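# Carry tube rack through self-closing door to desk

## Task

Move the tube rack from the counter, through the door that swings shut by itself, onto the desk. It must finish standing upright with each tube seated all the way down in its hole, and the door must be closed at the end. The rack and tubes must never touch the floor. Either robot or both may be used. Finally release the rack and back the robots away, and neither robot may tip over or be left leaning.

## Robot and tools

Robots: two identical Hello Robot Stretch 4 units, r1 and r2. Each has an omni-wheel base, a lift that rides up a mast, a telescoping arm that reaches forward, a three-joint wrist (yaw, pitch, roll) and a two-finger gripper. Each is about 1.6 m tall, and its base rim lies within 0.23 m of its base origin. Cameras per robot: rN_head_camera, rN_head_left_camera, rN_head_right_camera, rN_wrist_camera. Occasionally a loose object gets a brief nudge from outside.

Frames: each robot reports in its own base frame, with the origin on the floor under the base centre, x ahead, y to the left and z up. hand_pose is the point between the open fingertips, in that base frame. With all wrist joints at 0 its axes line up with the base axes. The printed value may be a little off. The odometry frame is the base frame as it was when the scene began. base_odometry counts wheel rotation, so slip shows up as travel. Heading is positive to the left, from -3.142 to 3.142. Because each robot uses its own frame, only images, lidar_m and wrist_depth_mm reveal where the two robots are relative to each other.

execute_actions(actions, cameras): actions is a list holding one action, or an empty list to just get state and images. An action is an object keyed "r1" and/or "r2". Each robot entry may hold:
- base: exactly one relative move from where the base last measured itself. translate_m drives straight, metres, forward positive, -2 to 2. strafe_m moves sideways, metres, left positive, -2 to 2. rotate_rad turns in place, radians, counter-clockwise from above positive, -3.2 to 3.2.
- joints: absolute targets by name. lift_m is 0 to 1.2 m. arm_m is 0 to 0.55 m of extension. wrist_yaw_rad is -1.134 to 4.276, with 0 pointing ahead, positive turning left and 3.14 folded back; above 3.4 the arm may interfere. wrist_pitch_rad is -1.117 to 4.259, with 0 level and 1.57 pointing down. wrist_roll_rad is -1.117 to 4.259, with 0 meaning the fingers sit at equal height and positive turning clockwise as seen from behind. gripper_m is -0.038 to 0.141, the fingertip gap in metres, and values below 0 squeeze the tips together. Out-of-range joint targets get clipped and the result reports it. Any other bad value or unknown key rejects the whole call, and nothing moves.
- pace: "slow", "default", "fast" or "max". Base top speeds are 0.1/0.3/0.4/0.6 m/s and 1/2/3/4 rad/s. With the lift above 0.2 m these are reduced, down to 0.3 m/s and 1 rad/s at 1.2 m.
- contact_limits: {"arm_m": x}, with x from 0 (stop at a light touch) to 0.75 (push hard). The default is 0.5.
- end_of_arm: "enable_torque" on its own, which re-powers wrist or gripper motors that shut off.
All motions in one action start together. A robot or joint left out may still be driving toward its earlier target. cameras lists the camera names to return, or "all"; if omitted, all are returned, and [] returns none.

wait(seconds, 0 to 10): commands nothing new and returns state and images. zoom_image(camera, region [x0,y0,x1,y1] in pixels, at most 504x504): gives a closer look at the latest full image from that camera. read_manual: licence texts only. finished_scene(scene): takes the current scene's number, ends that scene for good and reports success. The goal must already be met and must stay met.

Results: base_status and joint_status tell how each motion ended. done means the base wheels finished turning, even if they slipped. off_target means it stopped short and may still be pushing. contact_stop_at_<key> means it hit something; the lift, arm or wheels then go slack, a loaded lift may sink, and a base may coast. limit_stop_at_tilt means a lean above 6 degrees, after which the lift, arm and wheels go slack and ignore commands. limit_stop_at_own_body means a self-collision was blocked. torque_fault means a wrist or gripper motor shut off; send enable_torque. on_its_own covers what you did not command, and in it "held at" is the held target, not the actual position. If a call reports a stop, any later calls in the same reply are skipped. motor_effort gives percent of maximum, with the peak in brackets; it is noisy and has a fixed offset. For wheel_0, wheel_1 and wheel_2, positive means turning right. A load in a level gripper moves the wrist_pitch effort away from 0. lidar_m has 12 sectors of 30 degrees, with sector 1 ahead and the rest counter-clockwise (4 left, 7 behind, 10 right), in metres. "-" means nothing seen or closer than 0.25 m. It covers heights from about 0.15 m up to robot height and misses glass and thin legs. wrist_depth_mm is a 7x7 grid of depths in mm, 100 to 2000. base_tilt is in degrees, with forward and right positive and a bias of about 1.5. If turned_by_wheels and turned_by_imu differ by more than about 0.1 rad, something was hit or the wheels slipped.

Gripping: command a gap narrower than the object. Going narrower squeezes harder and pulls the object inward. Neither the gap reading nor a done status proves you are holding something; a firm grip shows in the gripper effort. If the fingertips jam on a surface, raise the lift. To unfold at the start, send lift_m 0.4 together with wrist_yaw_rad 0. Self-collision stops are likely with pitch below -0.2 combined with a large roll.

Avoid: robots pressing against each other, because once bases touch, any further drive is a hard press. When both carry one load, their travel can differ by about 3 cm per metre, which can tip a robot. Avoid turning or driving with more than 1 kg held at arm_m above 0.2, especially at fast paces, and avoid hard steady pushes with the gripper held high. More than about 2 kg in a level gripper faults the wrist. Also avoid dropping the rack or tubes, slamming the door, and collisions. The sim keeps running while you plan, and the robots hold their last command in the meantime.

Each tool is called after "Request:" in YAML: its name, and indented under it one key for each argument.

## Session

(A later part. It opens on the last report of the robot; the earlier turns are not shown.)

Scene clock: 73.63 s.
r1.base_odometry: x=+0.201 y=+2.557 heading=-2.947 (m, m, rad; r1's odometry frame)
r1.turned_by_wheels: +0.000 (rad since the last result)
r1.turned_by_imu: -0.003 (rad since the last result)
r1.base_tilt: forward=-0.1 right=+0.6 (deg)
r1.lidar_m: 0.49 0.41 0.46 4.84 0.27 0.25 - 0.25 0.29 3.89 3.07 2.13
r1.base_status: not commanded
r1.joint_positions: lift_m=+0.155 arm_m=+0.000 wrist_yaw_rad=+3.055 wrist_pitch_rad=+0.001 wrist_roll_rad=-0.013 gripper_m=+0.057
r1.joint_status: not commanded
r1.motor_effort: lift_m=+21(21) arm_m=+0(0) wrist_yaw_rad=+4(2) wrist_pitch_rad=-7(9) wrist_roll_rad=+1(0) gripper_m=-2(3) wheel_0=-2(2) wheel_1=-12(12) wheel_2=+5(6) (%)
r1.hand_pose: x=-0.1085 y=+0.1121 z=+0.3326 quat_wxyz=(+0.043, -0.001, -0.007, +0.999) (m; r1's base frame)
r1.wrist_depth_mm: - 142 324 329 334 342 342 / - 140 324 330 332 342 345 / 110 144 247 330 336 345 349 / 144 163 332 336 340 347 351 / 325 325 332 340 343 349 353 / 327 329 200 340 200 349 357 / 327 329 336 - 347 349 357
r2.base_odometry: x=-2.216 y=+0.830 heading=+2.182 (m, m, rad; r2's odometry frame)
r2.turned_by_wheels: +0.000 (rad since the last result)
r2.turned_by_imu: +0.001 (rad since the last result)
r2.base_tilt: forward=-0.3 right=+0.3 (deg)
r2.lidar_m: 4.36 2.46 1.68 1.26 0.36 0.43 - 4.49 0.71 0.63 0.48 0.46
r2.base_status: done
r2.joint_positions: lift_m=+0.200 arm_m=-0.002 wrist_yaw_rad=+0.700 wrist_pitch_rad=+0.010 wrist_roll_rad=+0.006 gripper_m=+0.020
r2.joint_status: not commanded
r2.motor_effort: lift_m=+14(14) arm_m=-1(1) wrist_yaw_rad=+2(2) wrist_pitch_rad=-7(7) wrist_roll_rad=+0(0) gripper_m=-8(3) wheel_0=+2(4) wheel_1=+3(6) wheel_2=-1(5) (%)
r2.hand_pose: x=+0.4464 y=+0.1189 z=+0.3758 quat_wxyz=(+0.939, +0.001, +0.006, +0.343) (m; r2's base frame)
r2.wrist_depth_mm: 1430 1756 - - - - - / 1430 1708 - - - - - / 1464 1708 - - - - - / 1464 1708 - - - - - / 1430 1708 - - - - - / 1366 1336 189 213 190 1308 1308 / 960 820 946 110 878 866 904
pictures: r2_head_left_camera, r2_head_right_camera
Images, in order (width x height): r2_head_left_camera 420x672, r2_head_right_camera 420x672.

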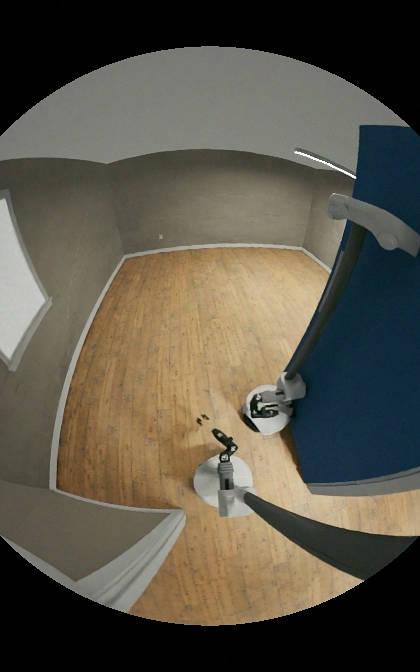

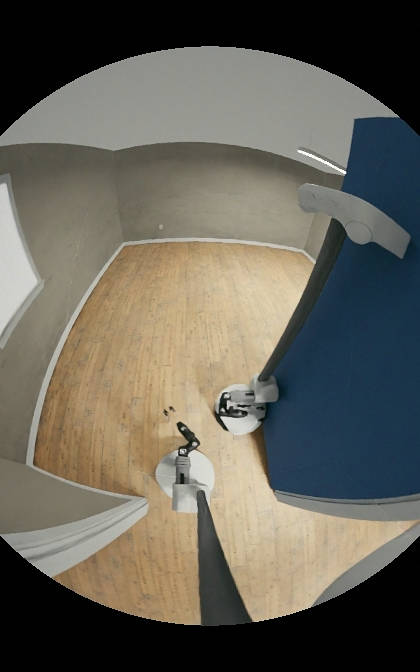

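Request:
execute_actions:
  actions:
    - {"r2":{"base":{"translate_m":0.09},"pace":"slow"}}
  cameras: []

Request:
execute_actions:
  actions:
    - {"r2":{"base":{"strafe_m":0.5},"pace":"slow"}}
  cameras: []

Request:
execute_actions:
  actions:
    - {"r2":{"base":{"translate_m":1.3}}}
  cameras: ["r2_head_left_camera","r2_head_right_camera"]

Scene clock: 78.07 s.
r1.base_odometry: x=+0.201 y=+2.557 heading=-2.947 (m, m, rad; r1's odometry frame)
r1.turned_by_wheels: +0.000 (rad since the last result)
r1.turned_by_imu: -0.002 (rad since the last result)
r1.base_tilt: forward=-0.1 right=+0.6 (deg)
r1.lidar_m: 0.42 0.39 0.39 4.85 0.27 0.25 - 0.25 0.29 3.89 3.08 2.14
r1.base_status: not commanded
r1.joint_positions: lift_m=+0.155 arm_m=+0.000 wrist_yaw_rad=+3.055 wrist_pitch_rad=+0.001 wrist_roll_rad=-0.013 gripper_m=+0.057
r1.joint_status: not commanded
r1.motor_effort: lift_m=+21(21) arm_m=+0(0) wrist_yaw_rad=+2(1) wrist_pitch_rad=-9(8) wrist_roll_rad=-1(1) gripper_m=-3(2) wheel_0=-2(2) wheel_1=-12(12) wheel_2=+6(6) (%)
r1.hand_pose: x=-0.1085 y=+0.1121 z=+0.3326 quat_wxyz=(+0.043, -0.001, -0.007, +0.999) (m; r1's base frame)
r1.wrist_depth_mm: - 142 324 329 334 340 343 / - 140 324 330 336 342 347 / 110 145 246 332 338 343 349 / 144 163 332 334 343 345 351 / 322 327 330 338 340 351 351 / 325 329 200 340 200 349 357 / 329 330 336 - 351 353 359
r2.base_odometry: x=-2.268 y=+0.904 heading=+2.182 (m, m, rad; r2's odometry frame)
r2.turned_by_wheels: +0.001 (rad since the last result)
r2.turned_by_imu: +0.002 (rad since the last result)
r2.base_tilt: forward=-0.2 right=+0.4 (deg)
r2.lidar_m: 4.28 2.49 1.66 1.59 0.45 0.45 - 4.56 0.68 0.63 0.40 0.39
r2.base_status: done
r2.joint_positions: lift_m=+0.200 arm_m=-0.002 wrist_yaw_rad=+0.700 wrist_pitch_rad=+0.010 wrist_roll_rad=+0.006 gripper_m=+0.020
r2.joint_status: not commanded
r2.motor_effort: lift_m=+13(13) arm_m=-1(1) wrist_yaw_rad=+2(0) wrist_pitch_rad=-8(7) wrist_roll_rad=-1(0) gripper_m=-4(6) wheel_0=+3(5) wheel_1=+5(5) wheel_2=-1(3) (%)
r2.hand_pose: x=+0.4464 y=+0.1189 z=+0.3758 quat_wxyz=(+0.939, +0.001, +0.006, +0.343) (m; r2's base frame)
r2.wrist_depth_mm: 1464 1756 - - - - - / 1430 1756 - - - - - / 1430 1708 - - - - - / 1430 1708 - - - - - / 1430 1756 - - - - - / 1366 1366 188 213 190 1308 1281 / 946 842 946 110 904 854 891
pictures: none
No camera images: the call's "cameras" was empty. Leave "cameras" out to get every camera's image.

Scene clock: 84.20 s.
r1.base_odometry: x=+0.201 y=+2.557 heading=-2.947 (m, m, rad; r1's odometry frame)
r1.turned_by_wheels: +0.000 (rad since the last result)
r1.turned_by_imu: -0.002 (rad since the last result)
r1.base_tilt: forward=-0.2 right=+0.6 (deg)
r1.lidar_m: 0.84 0.81 1.06 4.85 0.28 0.25 - 0.25 0.28 3.88 3.09 2.14
r1.base_status: not commanded
r1.joint_positions: lift_m=+0.155 arm_m=+0.000 wrist_yaw_rad=+3.055 wrist_pitch_rad=+0.001 wrist_roll_rad=-0.013 gripper_m=+0.057
r1.joint_status: not commanded
r1.motor_effort: lift_m=+22(21) arm_m=+0(0) wrist_yaw_rad=+3(3) wrist_pitch_rad=-8(8) wrist_roll_rad=+0(0) gripper_m=-4(6) wheel_0=-2(2) wheel_1=-12(12) wheel_2=+6(6) (%)
r1.hand_pose: x=-0.1085 y=+0.1121 z=+0.3326 quat_wxyz=(+0.043, -0.001, -0.007, +0.999) (m; r1's base frame)
r1.wrist_depth_mm: - 142 324 329 334 338 342 / - 140 325 332 336 340 345 / 110 144 246 332 340 345 351 / 143 163 327 334 342 347 351 / 324 327 330 338 342 349 351 / 324 329 200 338 200 349 355 / 329 332 338 - 351 353 359
r2.base_odometry: x=-2.677 y=+0.617 heading=+2.182 (m, m, rad; r2's odometry frame)
r2.turned_by_wheels: +0.000 (rad since the last result)
r2.turned_by_imu: +0.002 (rad since the last result)
r2.base_tilt: forward=-0.3 right=+0.4 (deg)
r2.lidar_m: 4.23 1.67 1.15 1.09 0.54 0.36 0.34 0.34 1.23 0.96 0.80 4.52
r2.base_status: done
r2.joint_positions: lift_m=+0.200 arm_m=-0.002 wrist_yaw_rad=+0.700 wrist_pitch_rad=+0.010 wrist_roll_rad=+0.006 gripper_m=+0.020
r2.joint_status: not commanded
r2.motor_effort: lift_m=+13(13) arm_m=+0(1) wrist_yaw_rad=-1(0) wrist_pitch_rad=-8(7) wrist_roll_rad=-1(0) gripper_m=-4(6) wheel_0=-3(6) wheel_1=+5(8) wheel_2=+1(0) (%)
r2.hand_pose: x=+0.4464 y=+0.1189 z=+0.3758 quat_wxyz=(+0.939, +0.001, +0.006, +0.343) (m; r2's base frame)
r2.wrist_depth_mm: 1008 1205 1464 1983 - - - / 1008 1205 1537 1863 - - - / 1008 1229 1537 1983 - - - / 1025 1229 1499 1921 - - - / 1025 1205 1499 1863 - - - / 1025 1205 189 214 190 1308 1281 / 946 831 931 110 891 842 891
pictures: none
No camera images: the call's "cameras" was empty. Leave "cameras" out to get every camera's image.

Scene clock: 90.00 s.
r1.base_odometry: x=+0.201 y=+2.557 heading=-2.947 (m, m, rad; r1's odometry frame)
r1.turned_by_wheels: +0.000 (rad since the last result)
r1.turned_by_imu: -0.002 (rad since the last result)
r1.base_tilt: forward=-0.1 right=+0.6 (deg)
r1.lidar_m: 2.01 1.07 1.06 4.85 0.29 0.25 - 0.25 0.29 3.89 1.05 1.03
r1.base_status: not commanded
r1.joint_positions: lift_m=+0.155 arm_m=+0.000 wrist_yaw_rad=+3.055 wrist_pitch_rad=+0.001 wrist_roll_rad=-0.013 gripper_m=+0.057
r1.joint_status: not commanded
r1.motor_effort: lift_m=+21(22) arm_m=+0(0) wrist_yaw_rad=+4(3) wrist_pitch_rad=-8(10) wrist_roll_rad=+1(1) gripper_m=-5(3) wheel_0=-2(2) wheel_1=-12(12) wheel_2=+6(6) (%)
r1.hand_pose: x=-0.1085 y=+0.1121 z=+0.3326 quat_wxyz=(+0.043, -0.001, -0.007, +0.999) (m; r1's base frame)
r1.wrist_depth_mm: - 142 324 329 332 338 342 / - 140 325 330 338 342 345 / 110 144 246 334 340 343 351 / 144 163 330 336 342 347 353 / 322 327 330 338 340 349 355 / 324 330 200 338 201 351 357 / 327 330 334 - 347 353 359
r2.base_odometry: x=-3.424 y=+1.681 heading=+2.183 (m, m, rad; r2's odometry frame)
r2.turned_by_wheels: +0.000 (rad since the last result)
r2.turned_by_imu: -0.003 (rad since the last result)
r2.base_tilt: forward=-0.1 right=+0.3 (deg)
r2.lidar_m: 2.94 1.89 1.29 1.15 1.18 1.59 1.64 1.06 1.03 2.89 2.94 3.16
r2.base_status: done
r2.joint_positions: lift_m=+0.200 arm_m=-0.002 wrist_yaw_rad=+0.700 wrist_pitch_rad=+0.010 wrist_roll_rad=+0.006 gripper_m=+0.020
r2.joint_status: not commanded
r2.motor_effort: lift_m=+13(13) arm_m=-1(1) wrist_yaw_rad=+0(1) wrist_pitch_rad=-8(8) wrist_roll_rad=-1(0) gripper_m=-8(4) wheel_0=+1(6) wheel_1=+4(7) wheel_2=+0(10) (%)
r2.hand_pose: x=+0.4464 y=+0.1189 z=+0.3758 quat_wxyz=(+0.939, +0.001, +0.006, +0.343) (m; r2's base frame)
r2.wrist_depth_mm: 1118 1336 1708 - - - - / 1098 1336 1708 - - - - / 1118 1366 1661 - - - - / 1138 1336 1661 - - - - / 1118 1336 1661 - - - - / 1078 1229 189 213 190 1281 1308 / 931 842 931 110 904 842 904
pictures: r2_head_left_camera, r2_head_right_camera
Images, in order (width x height): r2_head_left_camera 420x672, r2_head_right_camera 420x672.

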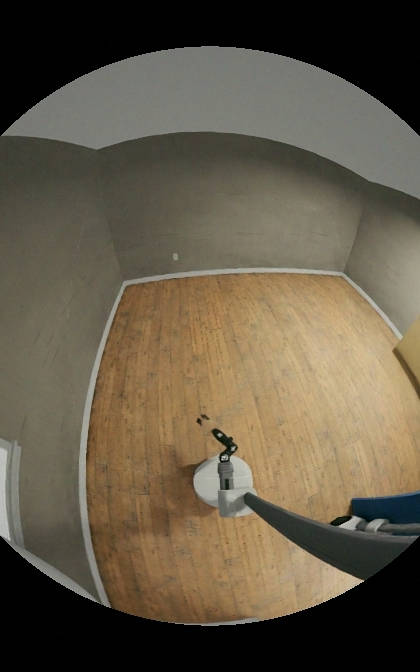

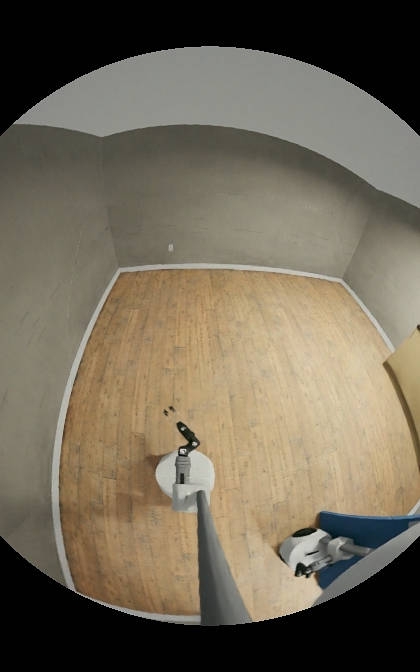

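Counter on the right.

Request:
execute_actions:
  actions:
    - {"r2":{"base":{"translate_m":0.3}}}
  cameras: []

Request:
execute_actions:
  actions:
    - {"r2":{"base":{"rotate_rad":-1.54},"joints":{"lift_m":0.95,"wrist_yaw_rad":0,"gripper_m":0.12}}}
  cameras: ["r2_head_camera","r2_head_left_camera"]

Scene clock: 93.60 s.
r1.base_odometry: x=+0.201 y=+2.557 heading=-2.947 (m, m, rad; r1's odometry frame)
r1.turned_by_wheels: +0.000 (rad since the last result)
r1.turned_by_imu: -0.001 (rad since the last result)
r1.base_tilt: forward=-0.2 right=+0.6 (deg)
r1.lidar_m: 2.01 1.07 1.05 4.85 0.27 0.25 - 0.25 0.29 3.89 1.23 1.40
r1.base_status: not commanded
r1.joint_positions: lift_m=+0.155 arm_m=+0.000 wrist_yaw_rad=+3.055 wrist_pitch_rad=+0.001 wrist_roll_rad=-0.013 gripper_m=+0.057
r1.joint_status: not commanded
r1.motor_effort: lift_m=+22(22) arm_m=+0(0) wrist_yaw_rad=+4(4) wrist_pitch_rad=-9(7) wrist_roll_rad=+1(0) gripper_m=-2(0) wheel_0=-2(2) wheel_1=-12(12) wheel_2=+6(6) (%)
r1.hand_pose: x=-0.1085 y=+0.1121 z=+0.3326 quat_wxyz=(+0.043, -0.001, -0.007, +0.999) (m; r1's base frame)
r1.wrist_depth_mm: - 142 322 325 336 338 343 / - 140 325 329 336 342 343 / 111 144 247 334 338 343 347 / 143 163 327 334 342 345 351 / 324 327 332 336 343 349 353 / 324 329 200 340 200 351 357 / 327 330 336 - 347 353 359
r2.base_odometry: x=-3.596 y=+1.926 heading=+2.183 (m, m, rad; r2's odometry frame)
r2.turned_by_wheels: +0.000 (rad since the last result)
r2.turned_by_imu: +0.001 (rad since the last result)
r2.base_tilt: forward=-0.2 right=+0.3 (deg)
r2.lidar_m: 2.63 1.93 1.32 1.20 1.21 1.54 1.92 1.26 1.36 2.87 3.59 2.84
r2.base_status: done
r2.joint_positions: lift_m=+0.200 arm_m=-0.002 wrist_yaw_rad=+0.700 wrist_pitch_rad=+0.010 wrist_roll_rad=+0.006 gripper_m=+0.020
r2.joint_status: not commanded
r2.motor_effort: lift_m=+13(13) arm_m=-1(1) wrist_yaw_rad=-2(1) wrist_pitch_rad=-7(8) wrist_roll_rad=-1(0) gripper_m=-8(8) wheel_0=+3(5) wheel_1=+2(8) wheel_2=+1(11) (%)
r2.hand_pose: x=+0.4464 y=+0.1189 z=+0.3758 quat_wxyz=(+0.939, +0.001, +0.006, +0.343) (m; r2's base frame)
r2.wrist_depth_mm: 1138 1366 1708 - - - 1921 / 1138 1366 1708 - - - 1921 / 1138 1336 1618 - - - - / 1118 1366 1708 - - - - / 1138 1336 1708 - - - 1863 / 1118 1229 189 213 190 1308 1281 / 946 854 946 110 891 854 904
pictures: none
No camera images: the call's "cameras" was empty. Leave "cameras" out to get every camera's image.

Scene clock: 97.37 s.
r1.base_odometry: x=+0.201 y=+2.557 heading=-2.947 (m, m, rad; r1's odometry frame)
r1.turned_by_wheels: +0.000 (rad since the last result)
r1.turned_by_imu: -0.002 (rad since the last result)
r1.base_tilt: forward=-0.1 right=+0.7 (deg)
r1.lidar_m: 1.99 1.07 1.05 4.85 0.28 0.25 - 0.25 0.29 3.89 1.08 1.39
r1.base_status: not commanded
r1.joint_positions: lift_m=+0.155 arm_m=+0.000 wrist_yaw_rad=+3.055 wrist_pitch_rad=+0.001 wrist_roll_rad=-0.013 gripper_m=+0.057
r1.joint_status: not commanded
r1.motor_effort: lift_m=+21(22) arm_m=+0(0) wrist_yaw_rad=+3(3) wrist_pitch_rad=-8(8) wrist_roll_rad=+0(1) gripper_m=-3(3) wheel_0=-2(2) wheel_1=-12(12) wheel_2=+7(6) (%)
r1.hand_pose: x=-0.1085 y=+0.1121 z=+0.3326 quat_wxyz=(+0.043, -0.001, -0.007, +0.999) (m; r1's base frame)
r1.wrist_depth_mm: - 143 325 327 334 338 343 / - 140 324 330 336 342 345 / 110 144 246 334 338 342 347 / 143 163 332 336 340 343 351 / 324 327 332 340 340 349 353 / 324 330 200 338 199 349 359 / 327 329 338 - 347 353 359
r2.base_odometry: x=-3.596 y=+1.926 heading=+0.644 (m, m, rad; r2's odometry frame)
r2.turned_by_wheels: -1.539 (rad since the last result)
r2.turned_by_imu: -1.575 (rad since the last result)
r2.base_tilt: forward=-0.3 right=+0.3 (deg)
r2.lidar_m: 2.84 3.60 2.80 2.64 1.85 1.30 1.21 1.22 1.62 1.93 1.23 1.39
r2.base_status: done
r2.joint_positions: lift_m=+0.950 arm_m=-0.001 wrist_yaw_rad=+0.000 wrist_pitch_rad=+0.010 wrist_roll_rad=+0.006 gripper_m=+0.120
r2.joint_status: all done
r2.motor_effort: lift_m=+22(22) arm_m=-1(0) wrist_yaw_rad=-1(13) wrist_pitch_rad=-8(7) wrist_roll_rad=+0(0) gripper_m=-4(5) wheel_0=+1(3) wheel_1=+4(9) wheel_2=+2(8) (%)
r2.hand_pose: x=+0.4579 y=-0.0873 z=+1.1250 quat_wxyz=(+1.000, +0.003, +0.005, +0.000) (m; r2's base frame)
r2.wrist_depth_mm: - - - - - - - / - - - - - - - / - - - - - - - / - - - - - - - / - - - - - - - / - 217 - - - - - / - - - 110 - - -
pictures: r2_head_camera, r2_head_left_camera
Images, in order (width x height): r2_head_camera 420x560, r2_head_left_camera 420x672.

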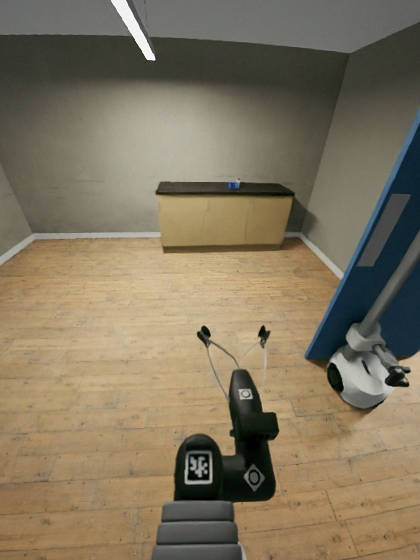

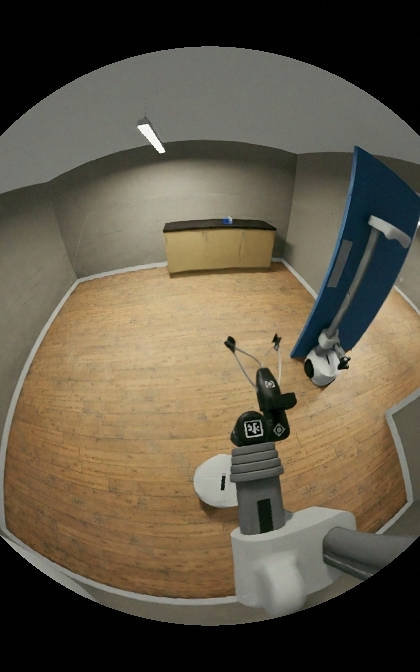

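Request:
execute_actions:
  actions: []
  cameras: ["r2_head_camera","r1_head_camera"]

Scene clock: 104.23 s.
r1.base_odometry: x=+0.201 y=+2.557 heading=-2.947 (m, m, rad; r1's odometry frame)
r1.turned_by_wheels: +0.000 (rad since the last result)
r1.turned_by_imu: -0.001 (rad since the last result)
r1.base_tilt: forward=-0.2 right=+0.6 (deg)
r1.lidar_m: 2.01 1.07 1.07 4.85 0.28 0.25 - 0.25 0.29 3.89 1.10 1.40
r1.base_status: not commanded
r1.joint_positions: lift_m=+0.155 arm_m=+0.000 wrist_yaw_rad=+3.055 wrist_pitch_rad=+0.001 wrist_roll_rad=-0.013 gripper_m=+0.057
r1.joint_status: not commanded
r1.motor_effort: lift_m=+21(22) arm_m=+0(0) wrist_yaw_rad=+3(3) wrist_pitch_rad=-9(8) wrist_roll_rad=-1(1) gripper_m=-4(3) wheel_0=-2(2) wheel_1=-12(12) wheel_2=+6(6) (%)
r1.hand_pose: x=-0.1085 y=+0.1121 z=+0.3326 quat_wxyz=(+0.043, -0.001, -0.007, +0.999) (m; r1's base frame)
r1.wrist_depth_mm: - 142 325 329 332 340 345 / - 140 325 330 336 342 347 / 110 144 246 334 336 343 347 / 144 163 330 334 340 345 351 / 322 327 330 338 342 347 355 / 327 329 199 336 200 353 355 / 325 330 338 - 349 353 362
r2.base_odometry: x=-3.596 y=+1.926 heading=+0.644 (m, m, rad; r2's odometry frame)
r2.turned_by_wheels: +0.000 (rad since the last result)
r2.turned_by_imu: +0.001 (rad since the last result)
r2.base_tilt: forward=-0.3 right=+0.3 (deg)
r2.lidar_m: 2.84 3.59 2.80 2.63 1.87 1.29 1.22 1.24 1.61 1.92 1.25 1.36
r2.base_status: done
r2.joint_positions: lift_m=+0.950 arm_m=-0.001 wrist_yaw_rad=+0.000 wrist_pitch_rad=+0.010 wrist_roll_rad=+0.006 gripper_m=+0.120
r2.joint_status: all done
r2.motor_effort: lift_m=+23(22) arm_m=-1(0) wrist_yaw_rad=-2(13) wrist_pitch_rad=-7(7) wrist_roll_rad=-1(0) gripper_m=-1(5) wheel_0=+1(3) wheel_1=+4(9) wheel_2=+2(8) (%)
r2.hand_pose: x=+0.4579 y=-0.0873 z=+1.1250 quat_wxyz=(+1.000, +0.003, +0.005, +0.000) (m; r2's base frame)
r2.wrist_depth_mm: - - - - - - - / - - - - - - - / - - - - - - - / - - - - - - - / - - - - - - - / - 218 - - - - - / - - - 110 - - -
pictures: r1_head_camera, r2_head_camera
Images, in order (width x height): r1_head_camera 420x560, r2_head_camera 420x560.

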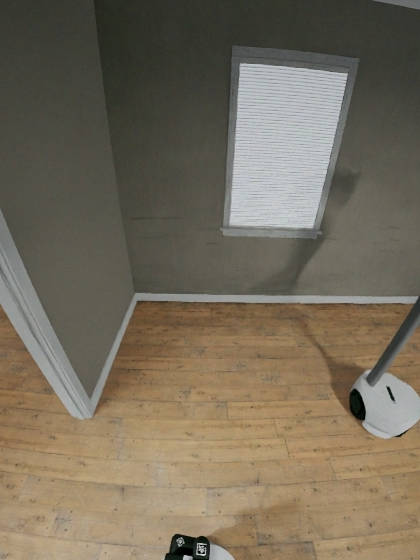

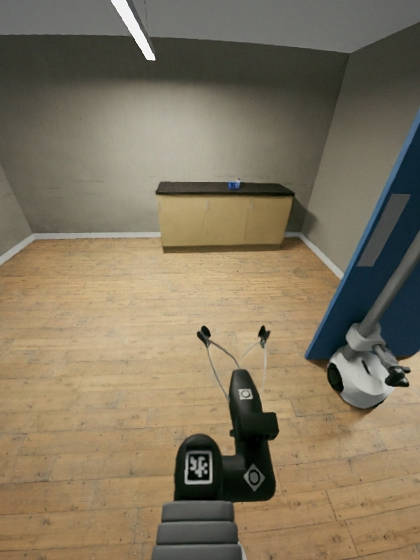

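Request:
execute_actions:
  actions:
    - {"r2":{"base":{"translate_m":1.8},"joints":{"lift_m":1.0}}}
  cameras: ["r2_head_camera"]

Scene clock: 113.17 s.
r1.base_odometry: x=+0.201 y=+2.557 heading=-2.947 (m, m, rad; r1's odometry frame)
r1.turned_by_wheels: +0.000 (rad since the last result)
r1.turned_by_imu: -0.004 (rad since the last result)
r1.base_tilt: forward=-0.1 right=+0.6 (deg)
r1.lidar_m: 1.99 1.07 1.04 4.85 0.28 0.25 - 0.25 0.30 3.89 3.07 2.14
r1.base_status: not commanded
r1.joint_positions: lift_m=+0.155 arm_m=+0.000 wrist_yaw_rad=+3.055 wrist_pitch_rad=+0.001 wrist_roll_rad=-0.013 gripper_m=+0.057
r1.joint_status: not commanded
r1.motor_effort: lift_m=+22(21) arm_m=+0(0) wrist_yaw_rad=+3(3) wrist_pitch_rad=-8(8) wrist_roll_rad=+0(0) gripper_m=-4(2) wheel_0=-2(2) wheel_1=-12(12) wheel_2=+6(6) (%)
r1.hand_pose: x=-0.1085 y=+0.1121 z=+0.3326 quat_wxyz=(+0.043, -0.001, -0.007, +0.999) (m; r1's base frame)
r1.wrist_depth_mm: - 142 324 329 332 338 342 / - 140 325 329 336 340 345 / 110 144 247 334 340 345 349 / 144 163 329 334 340 343 349 / 325 327 330 336 342 347 357 / 325 327 200 340 200 353 357 / 327 332 336 - 349 355 359
r2.base_odometry: x=-2.157 y=+3.007 heading=+0.644 (m, m, rad; r2's odometry frame)
r2.turned_by_wheels: +0.000 (rad since the last result)
r2.turned_by_imu: -0.003 (rad since the last result)
r2.base_tilt: forward=-0.3 right=+0.4 (deg)
r2.lidar_m: 1.04 1.07 2.28 2.75 2.82 3.22 3.06 1.43 1.10 1.81 1.86 1.12
r2.base_status: done
r2.joint_positions: lift_m=+1.000 arm_m=-0.001 wrist_yaw_rad=+0.000 wrist_pitch_rad=+0.010 wrist_roll_rad=+0.006 gripper_m=+0.120
r2.joint_status: all done
r2.motor_effort: lift_m=+22(23) arm_m=-1(1) wrist_yaw_rad=-1(4) wrist_pitch_rad=-8(7) wrist_roll_rad=-1(0) gripper_m=-2(4) wheel_0=+1(6) wheel_1=+4(9) wheel_2=+0(9) (%)
r2.hand_pose: x=+0.4579 y=-0.0873 z=+1.1750 quat_wxyz=(+1.000, +0.003, +0.005, +0.000) (m; r2's base frame)
r2.wrist_depth_mm: 1397 1430 1464 1464 1499 1537 1537 / 1464 1430 1464 1499 1499 1499 1537 / 1430 1464 1464 1430 1464 1499 1576 / 1430 1464 1499 1499 1537 1537 1576 / 1430 1430 1464 1537 1537 1537 1537 / 1118 218 842 1025 854 891 976 / 809 809 866 110 891 904 917
pictures: r2_head_camera
Images, in order (width x height): r2_head_camera 420x560.

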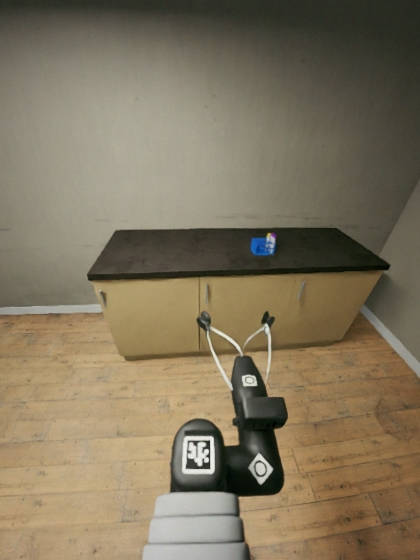

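Request:
zoom_image:
  camera: "r2_head_camera"
  region: [220,210,310,280]

Region (220, 210, 310, 280) of r2_head_camera's 420x560 image, scaled by 5.600, with more detail than that image has.

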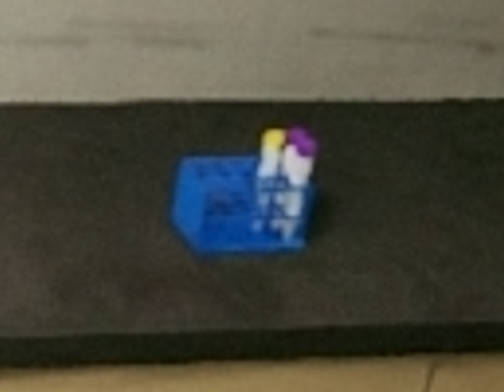

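Request:
execute_actions:
  actions:
    - {"r2":{"base":{"strafe_m":-0.27},"joints":{"lift_m":1.19,"wrist_pitch_rad":1.57}}}
  cameras: []

Request:
execute_actions:
  actions:
    - {"r2":{"base":{"translate_m":0.68}}}
  cameras: ["r2_head_camera","r2_wrist_camera"]

Scene clock: 118.63 s.
r1.base_odometry: x=+0.201 y=+2.557 heading=-2.947 (m, m, rad; r1's odometry frame)
r1.turned_by_wheels: +0.000 (rad since the last result)
r1.turned_by_imu: -0.002 (rad since the last result)
r1.base_tilt: forward=-0.2 right=+0.6 (deg)
r1.lidar_m: 2.03 1.07 1.05 4.85 0.29 0.25 - 0.25 0.30 3.88 3.07 2.14
r1.base_status: not commanded
r1.joint_positions: lift_m=+0.155 arm_m=+0.000 wrist_yaw_rad=+3.055 wrist_pitch_rad=+0.001 wrist_roll_rad=-0.013 gripper_m=+0.057
r1.joint_status: not commanded
r1.motor_effort: lift_m=+22(22) arm_m=+0(0) wrist_yaw_rad=+4(6) wrist_pitch_rad=-9(9) wrist_roll_rad=+0(1) gripper_m=-2(3) wheel_0=-2(2) wheel_1=-12(12) wheel_2=+6(6) (%)
r1.hand_pose: x=-0.1085 y=+0.1121 z=+0.3326 quat_wxyz=(+0.043, -0.001, -0.007, +0.999) (m; r1's base frame)
r1.wrist_depth_mm: - 143 322 327 334 338 342 / - 140 324 329 334 343 347 / 111 144 247 332 338 345 347 / 144 163 330 336 338 345 349 / 324 329 334 338 342 349 353 / 325 330 200 340 200 351 353 / 327 330 336 - 347 351 357
r2.base_odometry: x=-1.994 y=+2.791 heading=+0.644 (m, m, rad; r2's odometry frame)
r2.turned_by_wheels: +0.000 (rad since the last result)
r2.turned_by_imu: +0.002 (rad since the last result)
r2.base_tilt: forward=-0.3 right=+0.4 (deg)
r2.lidar_m: 1.06 1.07 2.30 3.01 3.11 3.20 3.06 0.87 0.87 1.56 1.61 1.15
r2.base_status: done
r2.joint_positions: lift_m=+1.190 arm_m=-0.001 wrist_yaw_rad=+0.000 wrist_pitch_rad=+1.570 wrist_roll_rad=+0.006 gripper_m=+0.120
r2.joint_status: all done
r2.motor_effort: lift_m=+23(23) arm_m=-1(1) wrist_yaw_rad=-4(1) wrist_pitch_rad=+0(4) wrist_roll_rad=+0(1) gripper_m=+0(1) wheel_0=+0(10) wheel_1=+0(10) wheel_2=+0(0) (%)
r2.hand_pose: x=+0.1697 y=-0.0874 z=+1.0793 quat_wxyz=(+0.707, +0.002, +0.707, -0.002) (m; r2's base frame)
r2.wrist_depth_mm: 1255 1281 1308 1281 1308 1255 1308 / 1255 1308 1281 1255 1366 1308 1336 / 1281 1281 1308 1308 1308 1281 1336 / 1281 1336 1281 1281 1281 1281 1308 / 1281 1308 1078 1078 1308 1308 1366 / 1308 1308 1098 1098 1308 1308 1308 / 1281 1308 1336 110 1336 1336 1308
pictures: none
No camera images: the call's "cameras" was empty. Leave "cameras" out to get every camera's image.

Scene clock: 122.37 s.
r1.base_odometry: x=+0.201 y=+2.557 heading=-2.947 (m, m, rad; r1's odometry frame)
r1.turned_by_wheels: +0.000 (rad since the last result)
r1.turned_by_imu: -0.002 (rad since the last result)
r1.base_tilt: forward=-0.2 right=+0.6 (deg)
r1.lidar_m: 2.00 1.08 1.06 4.84 0.28 0.25 - 0.25 0.31 3.89 3.08 2.14
r1.base_status: not commanded
r1.joint_positions: lift_m=+0.155 arm_m=+0.000 wrist_yaw_rad=+3.055 wrist_pitch_rad=+0.001 wrist_roll_rad=-0.013 gripper_m=+0.057
r1.joint_status: not commanded
r1.motor_effort: lift_m=+22(21) arm_m=+0(0) wrist_yaw_rad=+4(3) wrist_pitch_rad=-6(8) wrist_roll_rad=-1(1) gripper_m=-3(2) wheel_0=-2(2) wheel_1=-12(12) wheel_2=+6(6) (%)
r1.hand_pose: x=-0.1085 y=+0.1121 z=+0.3326 quat_wxyz=(+0.043, -0.001, -0.007, +0.999) (m; r1's base frame)
r1.wrist_depth_mm: - 143 324 330 334 340 345 / - 140 325 330 334 342 345 / 111 144 247 334 338 343 349 / 143 163 330 336 342 347 351 / 324 329 332 338 342 347 355 / 325 330 199 338 200 351 355 / 327 330 336 - 349 351 357
r2.base_odometry: x=-1.451 y=+3.199 heading=+0.644 (m, m, rad; r2's odometry frame)
r2.turned_by_wheels: +0.000 (rad since the last result)
r2.turned_by_imu: -0.001 (rad since the last result)
r2.base_tilt: forward=-0.2 right=+0.4 (deg)
r2.lidar_m: 0.38 0.41 0.52 3.06 3.13 3.92 3.78 1.43 1.62 1.52 0.65 0.43
r2.base_status: done
r2.joint_positions: lift_m=+1.190 arm_m=-0.001 wrist_yaw_rad=+0.000 wrist_pitch_rad=+1.570 wrist_roll_rad=+0.006 gripper_m=+0.120
r2.joint_status: not commanded
r2.motor_effort: lift_m=+22(23) arm_m=-1(1) wrist_yaw_rad=-1(2) wrist_pitch_rad=+0(0) wrist_roll_rad=+0(0) gripper_m=+0(2) wheel_0=+1(9) wheel_1=+2(8) wheel_2=+0(11) (%)
r2.hand_pose: x=+0.1696 y=-0.0874 z=+1.0794 quat_wxyz=(+0.707, +0.002, +0.707, -0.002) (m; r2's base frame)
r2.wrist_depth_mm: 404 424 504 521 544 564 603 / 647 707 750 809 866 946 1008 / 1281 1281 1308 1308 1281 1308 1308 / 1308 1336 1281 1308 1308 1308 1308 / 1281 1229 1098 1098 1336 1281 1336 / 1281 1281 1078 1078 1281 1308 1308 / 1308 1281 1308 110 1308 1336 1281
pictures: r2_head_camera, r2_wrist_camera
Images, in order (width x height): r2_head_camera 420x560, r2_wrist_camera 616x392.

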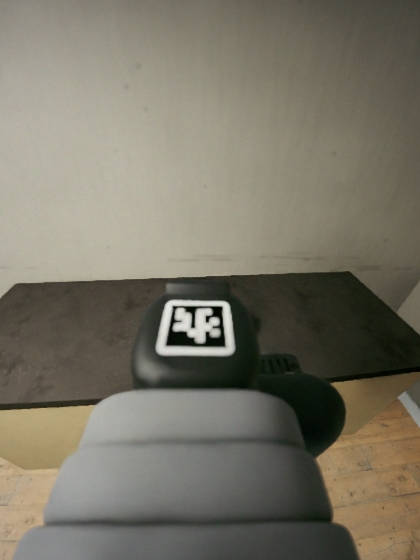

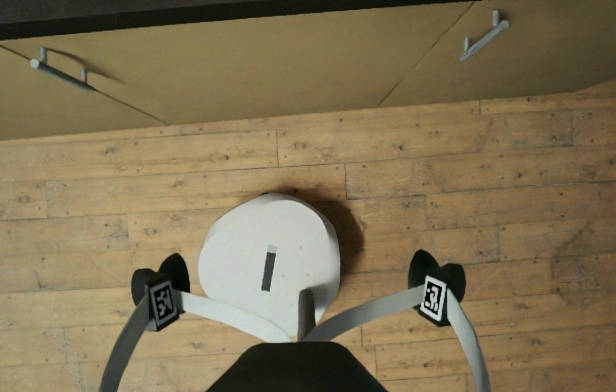

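Request:
execute_actions:
  actions:
    - {"r2":{"joints":{"arm_m":0.3}}}
  cameras: ["r2_wrist_camera"]

Scene clock: 125.20 s.
r1.base_odometry: x=+0.201 y=+2.557 heading=-2.947 (m, m, rad; r1's odometry frame)
r1.turned_by_wheels: +0.000 (rad since the last result)
r1.turned_by_imu: -0.001 (rad since the last result)
r1.base_tilt: forward=-0.1 right=+0.6 (deg)
r1.lidar_m: 2.02 1.09 1.07 4.83 0.28 0.25 - 0.25 0.29 3.89 3.08 2.14
r1.base_status: not commanded
r1.joint_positions: lift_m=+0.155 arm_m=+0.000 wrist_yaw_rad=+3.055 wrist_pitch_rad=+0.001 wrist_roll_rad=-0.013 gripper_m=+0.057
r1.joint_status: not commanded
r1.motor_effort: lift_m=+22(22) arm_m=+0(0) wrist_yaw_rad=+2(3) wrist_pitch_rad=-10(6) wrist_roll_rad=+2(0) gripper_m=-4(4) wheel_0=-2(2) wheel_1=-12(12) wheel_2=+6(6) (%)
r1.hand_pose: x=-0.1085 y=+0.1121 z=+0.3326 quat_wxyz=(+0.043, -0.001, -0.007, +0.999) (m; r1's base frame)
r1.wrist_depth_mm: - 142 322 329 334 340 343 / - 140 324 330 332 343 345 / 111 144 246 332 338 342 347 / 143 163 332 334 345 345 349 / 324 327 332 336 343 349 353 / 324 329 201 340 200 349 359 / 329 332 338 - 347 353 357
r2.base_odometry: x=-1.451 y=+3.199 heading=+0.644 (m, m, rad; r2's odometry frame)
r2.turned_by_wheels: +0.000 (rad since the last result)
r2.turned_by_imu: +0.001 (rad since the last result)
r2.base_tilt: forward=-0.2 right=+0.4 (deg)
r2.lidar_m: 0.39 0.40 0.52 3.06 3.13 3.92 3.80 1.44 1.61 1.52 0.64 0.43
r2.base_status: not commanded
r2.joint_positions: lift_m=+1.190 arm_m=+0.299 wrist_yaw_rad=+0.000 wrist_pitch_rad=+1.570 wrist_roll_rad=+0.006 gripper_m=+0.120
r2.joint_status: all done
r2.motor_effort: lift_m=+22(22) arm_m=+4(4) wrist_yaw_rad=-2(1) wrist_pitch_rad=+1(1) wrist_roll_rad=-1(0) gripper_m=+0(1) wheel_0=+1(1) wheel_1=+2(3) wheel_2=+0(0) (%)
r2.hand_pose: x=+0.4704 y=-0.0874 z=+1.0794 quat_wxyz=(+0.707, +0.002, +0.707, -0.002) (m; r2's base frame)
r2.wrist_depth_mm: 387 389 389 387 392 389 392 / 384 389 389 315 314 392 392 / 389 389 389 389 392 397 397 / 392 389 394 394 397 394 397 / 392 392 392 392 397 394 399 / 392 392 394 1098 397 1336 1281 / 1308 1308 1098 110 1336 1308 1281
pictures: r2_wrist_camera
Images, in order (width x height): r2_wrist_camera 616x392.

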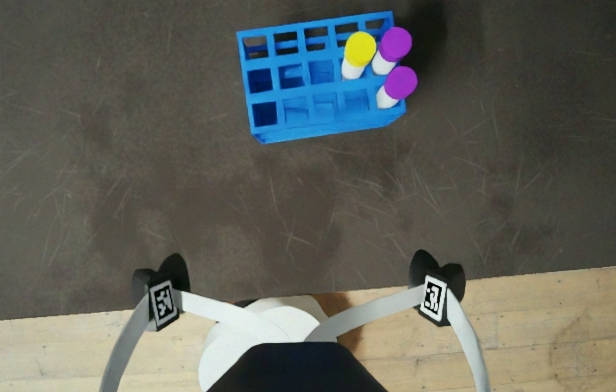

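Request:
execute_actions:
  actions:
    - {"r2":{"joints":{"arm_m":0.45,"wrist_roll_rad":1.45,"gripper_m":0.135}}}
  cameras: ["r2_wrist_camera","r2_head_left_camera"]

Scene clock: 128.30 s.
r1.base_odometry: x=+0.201 y=+2.557 heading=-2.947 (m, m, rad; r1's odometry frame)
r1.turned_by_wheels: +0.000 (rad since the last result)
r1.turned_by_imu: -0.001 (rad since the last result)
r1.base_tilt: forward=-0.2 right=+0.6 (deg)
r1.lidar_m: 2.00 1.07 1.06 4.85 0.28 0.25 - 0.25 0.30 3.87 3.10 2.15
r1.base_status: not commanded
r1.joint_positions: lift_m=+0.155 arm_m=+0.000 wrist_yaw_rad=+3.055 wrist_pitch_rad=+0.001 wrist_roll_rad=-0.013 gripper_m=+0.057
r1.joint_status: not commanded
r1.motor_effort: lift_m=+22(22) arm_m=+0(0) wrist_yaw_rad=+2(5) wrist_pitch_rad=-7(8) wrist_roll_rad=+0(1) gripper_m=-3(3) wheel_0=-2(2) wheel_1=-12(12) wheel_2=+6(7) (%)
r1.hand_pose: x=-0.1085 y=+0.1121 z=+0.3326 quat_wxyz=(+0.043, -0.001, -0.007, +0.999) (m; r1's base frame)
r1.wrist_depth_mm: - 142 325 330 332 342 343 / - 140 324 332 336 342 347 / 110 144 245 332 338 343 345 / 143 163 330 336 340 347 349 / 322 325 332 338 342 349 357 / 325 330 200 338 201 351 359 / 329 332 336 - 349 353 357
r2.base_odometry: x=-1.451 y=+3.199 heading=+0.644 (m, m, rad; r2's odometry frame)
r2.turned_by_wheels: +0.000 (rad since the last result)
r2.turned_by_imu: +0.001 (rad since the last result)
r2.base_tilt: forward=-0.2 right=+0.4 (deg)
r2.lidar_m: 0.39 0.40 0.53 3.08 3.14 3.91 3.78 1.43 1.62 1.52 0.64 0.43
r2.base_status: not commanded
r2.joint_positions: lift_m=+1.190 arm_m=+0.449 wrist_yaw_rad=+0.000 wrist_pitch_rad=+1.570 wrist_roll_rad=+1.450 gripper_m=+0.135
r2.joint_status: all done
r2.motor_effort: lift_m=+22(22) arm_m=+4(4) wrist_yaw_rad=-1(2) wrist_pitch_rad=+0(0) wrist_roll_rad=+1(6) gripper_m=-2(9) wheel_0=+1(1) wheel_1=+3(2) wheel_2=+0(0) (%)
r2.hand_pose: x=+0.6205 y=-0.0874 z=+1.0794 quat_wxyz=(+0.530, +0.469, +0.529, -0.469) (m; r2's base frame)
r2.wrist_depth_mm: 382 384 387 387 387 389 1281 / 384 389 389 389 389 389 1308 / 387 392 389 389 389 394 1336 / 389 392 389 317 392 394 1336 / 389 392 394 353 397 394 1098 / 389 210 392 353 394 397 1336 / 394 399 397 110 394 399 1336
pictures: r2_head_left_camera, r2_wrist_camera
Images, in order (width x height): r2_head_left_camera 420x672, r2_wrist_camera 616x392.

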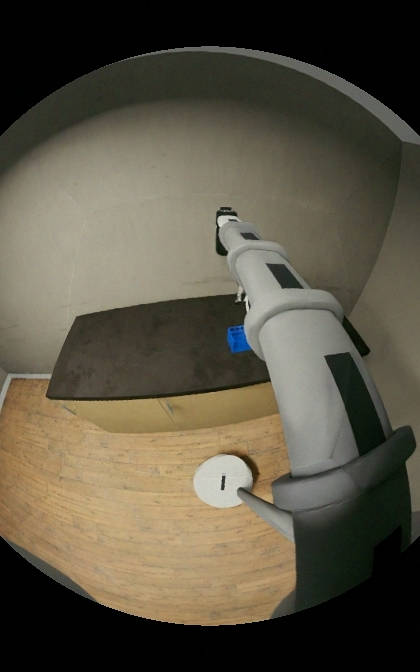

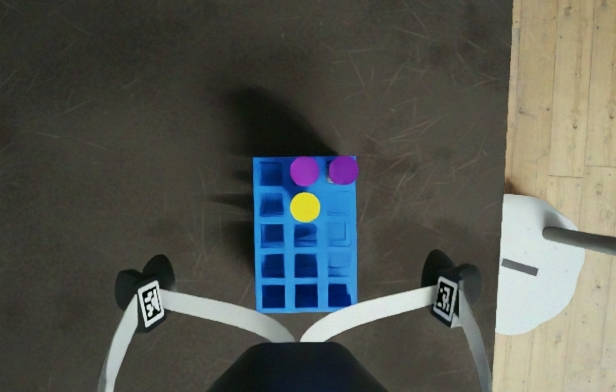

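Request:
execute_actions:
  actions:
    - {"r2":{"joints":{"lift_m":1.085},"pace":"slow"}}
  cameras: ["r2_wrist_camera"]

Scene clock: 132.97 s.
r1.base_odometry: x=+0.201 y=+2.557 heading=-2.947 (m, m, rad; r1's odometry frame)
r1.turned_by_wheels: +0.000 (rad since the last result)
r1.turned_by_imu: -0.002 (rad since the last result)
r1.base_tilt: forward=-0.2 right=+0.6 (deg)
r1.lidar_m: 2.00 1.08 1.04 4.84 0.27 0.25 - 0.25 0.31 3.88 3.08 2.15
r1.base_status: not commanded
r1.joint_positions: lift_m=+0.155 arm_m=+0.000 wrist_yaw_rad=+3.055 wrist_pitch_rad=+0.001 wrist_roll_rad=-0.013 gripper_m=+0.057
r1.joint_status: not commanded
r1.motor_effort: lift_m=+22(22) arm_m=+0(0) wrist_yaw_rad=+5(5) wrist_pitch_rad=-7(8) wrist_roll_rad=-1(0) gripper_m=-4(2) wheel_0=-2(2) wheel_1=-12(12) wheel_2=+6(6) (%)
r1.hand_pose: x=-0.1085 y=+0.1121 z=+0.3326 quat_wxyz=(+0.043, -0.001, -0.007, +0.999) (m; r1's base frame)
r1.wrist_depth_mm: - 142 324 329 334 338 343 / - 140 324 330 336 342 345 / 110 144 247 332 340 345 347 / 143 163 332 336 342 345 351 / 324 327 334 336 342 349 355 / 327 330 200 340 200 351 355 / 327 329 338 - 347 353 359
r2.base_odometry: x=-1.451 y=+3.199 heading=+0.644 (m, m, rad; r2's odometry frame)
r2.turned_by_wheels: +0.000 (rad since the last result)
r2.turned_by_imu: +0.002 (rad since the last result)
r2.base_tilt: forward=-0.1 right=+0.3 (deg)
r2.lidar_m: 0.38 0.41 0.52 3.07 3.15 3.90 3.75 1.43 1.61 1.49 0.66 0.43
r2.base_status: not commanded
r2.joint_positions: lift_m=+1.085 arm_m=+0.449 wrist_yaw_rad=+0.000 wrist_pitch_rad=+1.570 wrist_roll_rad=+1.450 gripper_m=+0.135
r2.joint_status: all done
r2.motor_effort: lift_m=+13(21) arm_m=+4(4) wrist_yaw_rad=-1(2) wrist_pitch_rad=-1(1) wrist_roll_rad=+1(1) gripper_m=-3(2) wheel_0=+1(1) wheel_1=+2(3) wheel_2=+0(0) (%)
r2.hand_pose: x=+0.6205 y=-0.0874 z=+0.9751 quat_wxyz=(+0.530, +0.469, +0.529, -0.469) (m; r2's base frame)
r2.wrist_depth_mm: 282 283 283 283 285 287 287 / 283 285 285 286 286 286 287 / 285 285 285 287 287 289 291 / 286 286 287 212 289 289 291 / 287 287 286 213 291 291 291 / 289 209 213 214 217 291 654 / 287 289 289 110 293 294 750
pictures: r2_wrist_camera
Images, in order (width x height): r2_wrist_camera 616x392.

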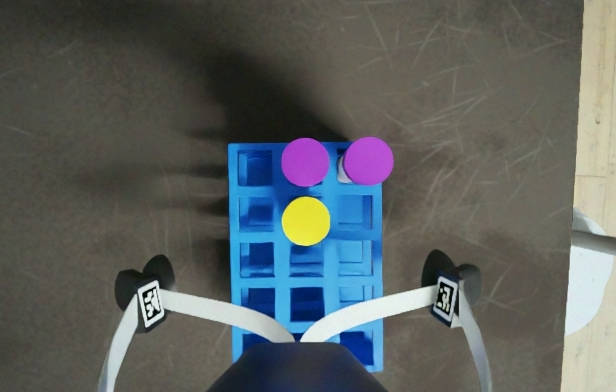

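Request:
execute_actions:
  actions:
    - {"r2":{"joints":{"lift_m":1.065},"pace":"slow"}}
  cameras: []

Request:
execute_actions:
  actions:
    - {"r2":{"joints":{"gripper_m":0.03},"pace":"slow"}}
  cameras: []

Request:
execute_actions:
  actions:
    - {"r2":{"joints":{"lift_m":1.13},"pace":"slow"}}
  cameras: ["r2_wrist_camera","r2_head_left_camera"]

Scene clock: 135.27 s.
r1.base_odometry: x=+0.201 y=+2.557 heading=-2.947 (m, m, rad; r1's odometry frame)
r1.turned_by_wheels: +0.000 (rad since the last result)
r1.turned_by_imu: -0.001 (rad since the last result)
r1.base_tilt: forward=-0.1 right=+0.7 (deg)
r1.lidar_m: 2.02 1.07 1.05 4.85 0.26 0.25 - 0.25 0.30 3.87 3.07 2.14
r1.base_status: not commanded
r1.joint_positions: lift_m=+0.155 arm_m=+0.000 wrist_yaw_rad=+3.055 wrist_pitch_rad=+0.001 wrist_roll_rad=-0.013 gripper_m=+0.057
r1.joint_status: not commanded
r1.motor_effort: lift_m=+22(22) arm_m=+0(0) wrist_yaw_rad=+4(4) wrist_pitch_rad=-8(8) wrist_roll_rad=+0(1) gripper_m=-4(4) wheel_0=-2(2) wheel_1=-12(12) wheel_2=+6(6) (%)
r1.hand_pose: x=-0.1085 y=+0.1121 z=+0.3326 quat_wxyz=(+0.043, -0.001, -0.007, +0.999) (m; r1's base frame)
r1.wrist_depth_mm: - 142 324 327 332 338 347 / - 140 327 330 336 343 347 / 110 144 246 332 336 342 349 / 144 163 329 336 340 345 351 / 322 327 330 338 345 351 353 / 325 334 200 338 200 351 355 / 329 329 334 - 351 353 359
r2.base_odometry: x=-1.451 y=+3.199 heading=+0.644 (m, m, rad; r2's odometry frame)
r2.turned_by_wheels: +0.000 (rad since the last result)
r2.turned_by_imu: +0.001 (rad since the last result)
r2.base_tilt: forward=-0.2 right=+0.4 (deg)
r2.lidar_m: 0.38 0.40 0.53 3.08 3.15 3.92 3.75 1.45 1.62 1.50 0.64 0.43
r2.base_status: not commanded
r2.joint_positions: lift_m=+1.065 arm_m=+0.449 wrist_yaw_rad=+0.000 wrist_pitch_rad=+1.570 wrist_roll_rad=+1.450 gripper_m=+0.135
r2.joint_status: all done
r2.motor_effort: lift_m=+13(12) arm_m=+4(4) wrist_yaw_rad=-1(3) wrist_pitch_rad=+0(0) wrist_roll_rad=+1(1) gripper_m=+1(0) wheel_0=+1(1) wheel_1=+3(3) wheel_2=+0(0) (%)
r2.hand_pose: x=+0.6205 y=-0.0874 z=+0.9551 quat_wxyz=(+0.530, +0.469, +0.529, -0.469) (m; r2's base frame)
r2.wrist_depth_mm: 263 264 263 265 265 266 265 / 264 264 264 266 267 267 268 / 264 264 267 191 266 268 268 / 265 266 267 191 267 270 270 / 266 268 270 193 266 270 272 / 267 210 193 193 202 271 271 / 270 270 270 110 272 273 274
pictures: none
No camera images: the call's "cameras" was empty. Leave "cameras" out to get every camera's image.

Scene clock: 139.70 s.
r1.base_odometry: x=+0.201 y=+2.557 heading=-2.947 (m, m, rad; r1's odometry frame)
r1.turned_by_wheels: +0.000 (rad since the last result)
r1.turned_by_imu: -0.002 (rad since the last result)
r1.base_tilt: forward=-0.1 right=+0.7 (deg)
r1.lidar_m: 2.00 1.09 1.05 4.84 0.27 0.25 - 0.25 0.28 3.89 3.12 2.15
r1.base_status: not commanded
r1.joint_positions: lift_m=+0.155 arm_m=+0.000 wrist_yaw_rad=+3.055 wrist_pitch_rad=+0.001 wrist_roll_rad=-0.013 gripper_m=+0.057
r1.joint_status: not commanded
r1.motor_effort: lift_m=+22(22) arm_m=+0(0) wrist_yaw_rad=+3(3) wrist_pitch_rad=-8(8) wrist_roll_rad=+0(0) gripper_m=-5(3) wheel_0=-2(2) wheel_1=-12(12) wheel_2=+6(6) (%)
r1.hand_pose: x=-0.1085 y=+0.1121 z=+0.3326 quat_wxyz=(+0.043, -0.001, -0.007, +0.999) (m; r1's base frame)
r1.wrist_depth_mm: - 142 324 330 334 340 343 / - 140 324 327 334 340 343 / 111 144 247 332 342 345 347 / 144 164 329 336 338 347 351 / 324 327 332 338 342 345 351 / 325 330 200 340 200 349 357 / 325 327 336 - 349 353 362
r2.base_odometry: x=-1.451 y=+3.199 heading=+0.644 (m, m, rad; r2's odometry frame)
r2.turned_by_wheels: +0.000 (rad since the last result)
r2.turned_by_imu: +0.002 (rad since the last result)
r2.base_tilt: forward=-0.1 right=+0.3 (deg)
r2.lidar_m: 0.38 0.40 0.52 3.06 3.15 3.91 3.76 1.44 1.59 1.50 0.65 0.44
r2.base_status: not commanded
r2.joint_positions: lift_m=+1.065 arm_m=+0.449 wrist_yaw_rad=+0.000 wrist_pitch_rad=+1.570 wrist_roll_rad=+1.450 gripper_m=+0.031
r2.joint_status: all done
r2.motor_effort: lift_m=+13(13) arm_m=+4(4) wrist_yaw_rad=-1(1) wrist_pitch_rad=-1(1) wrist_roll_rad=+1(1) gripper_m=-31(27) wheel_0=+1(1) wheel_1=+2(3) wheel_2=+0(0) (%)
r2.hand_pose: x=+0.6204 y=-0.0874 z=+0.9551 quat_wxyz=(+0.530, +0.469, +0.529, -0.469) (m; r2's base frame)
r2.wrist_depth_mm: 263 262 264 265 265 265 266 / 265 264 265 266 267 266 268 / 265 266 266 138 266 268 268 / 265 266 259 185 268 270 271 / 266 268 223 186 270 271 272 / 268 268 190 186 186 272 272 / 267 271 270 110 272 273 273
pictures: none
No camera images: the call's "cameras" was empty. Leave "cameras" out to get every camera's image.

Scene clock: 141.13 s.
r1.base_odometry: x=+0.201 y=+2.557 heading=-2.947 (m, m, rad; r1's odometry frame)
r1.turned_by_wheels: +0.000 (rad since the last result)
r1.turned_by_imu: -0.001 (rad since the last result)
r1.base_tilt: forward=-0.1 right=+0.7 (deg)
r1.lidar_m: 2.02 1.06 1.05 4.83 0.29 0.25 - 0.25 0.29 3.88 3.08 2.12
r1.base_status: not commanded
r1.joint_positions: lift_m=+0.155 arm_m=+0.000 wrist_yaw_rad=+3.055 wrist_pitch_rad=+0.001 wrist_roll_rad=-0.013 gripper_m=+0.057
r1.joint_status: not commanded
r1.motor_effort: lift_m=+21(22) arm_m=+0(0) wrist_yaw_rad=+4(4) wrist_pitch_rad=-9(7) wrist_roll_rad=+0(1) gripper_m=-5(5) wheel_0=-2(2) wheel_1=-12(12) wheel_2=+6(6) (%)
r1.hand_pose: x=-0.1085 y=+0.1121 z=+0.3326 quat_wxyz=(+0.043, -0.001, -0.007, +0.999) (m; r1's base frame)
r1.wrist_depth_mm: - 143 324 329 336 338 342 / - 140 327 332 334 342 345 / 110 144 247 332 340 342 347 / 143 163 330 338 342 347 349 / 324 327 332 338 343 347 353 / 327 332 200 338 200 349 355 / 327 330 340 - 349 353 359
r2.base_odometry: x=-1.451 y=+3.199 heading=+0.644 (m, m, rad; r2's odometry frame)
r2.turned_by_wheels: +0.000 (rad since the last result)
r2.turned_by_imu: +0.001 (rad since the last result)
r2.base_tilt: forward=-0.4 right=+0.3 (deg)
r2.lidar_m: 0.39 0.41 0.53 3.08 3.14 3.92 3.74 1.45 1.61 1.50 0.66 0.43
r2.base_status: not commanded
r2.joint_positions: lift_m=+1.130 arm_m=+0.449 wrist_yaw_rad=+0.000 wrist_pitch_rad=+1.570 wrist_roll_rad=+1.450 gripper_m=+0.031
r2.joint_status: all done
r2.motor_effort: lift_m=+23(23) arm_m=+4(4) wrist_yaw_rad=-1(2) wrist_pitch_rad=-1(1) wrist_roll_rad=+1(1) gripper_m=-29(30) wheel_0=+1(1) wheel_1=+3(3) wheel_2=+0(0) (%)
r2.hand_pose: x=+0.6204 y=-0.0874 z=+1.0193 quat_wxyz=(+0.530, +0.469, +0.529, -0.469) (m; r2's base frame)
r2.wrist_depth_mm: 325 327 325 330 327 330 1229 / 327 327 329 329 330 332 1281 / 325 327 330 138 332 330 1255 / 329 329 259 185 332 336 1281 / 330 330 222 185 332 334 1025 / 334 332 190 186 186 336 1060 / 332 334 338 110 338 336 1255
pictures: r2_head_left_camera, r2_wrist_camera
Images, in order (width x height): r2_head_left_camera 420x672, r2_wrist_camera 616x392.

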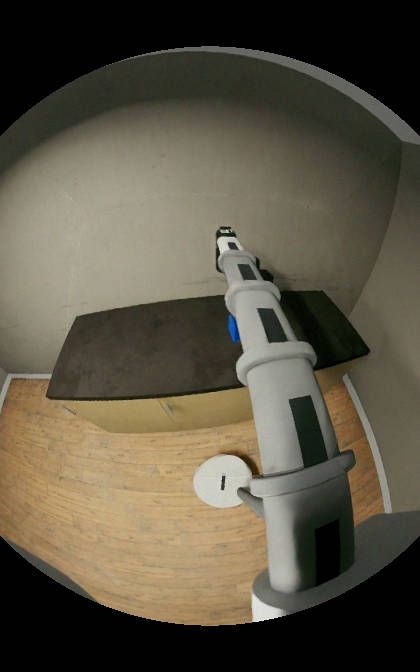

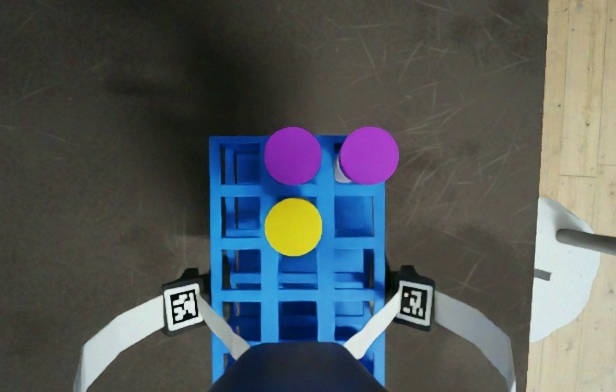

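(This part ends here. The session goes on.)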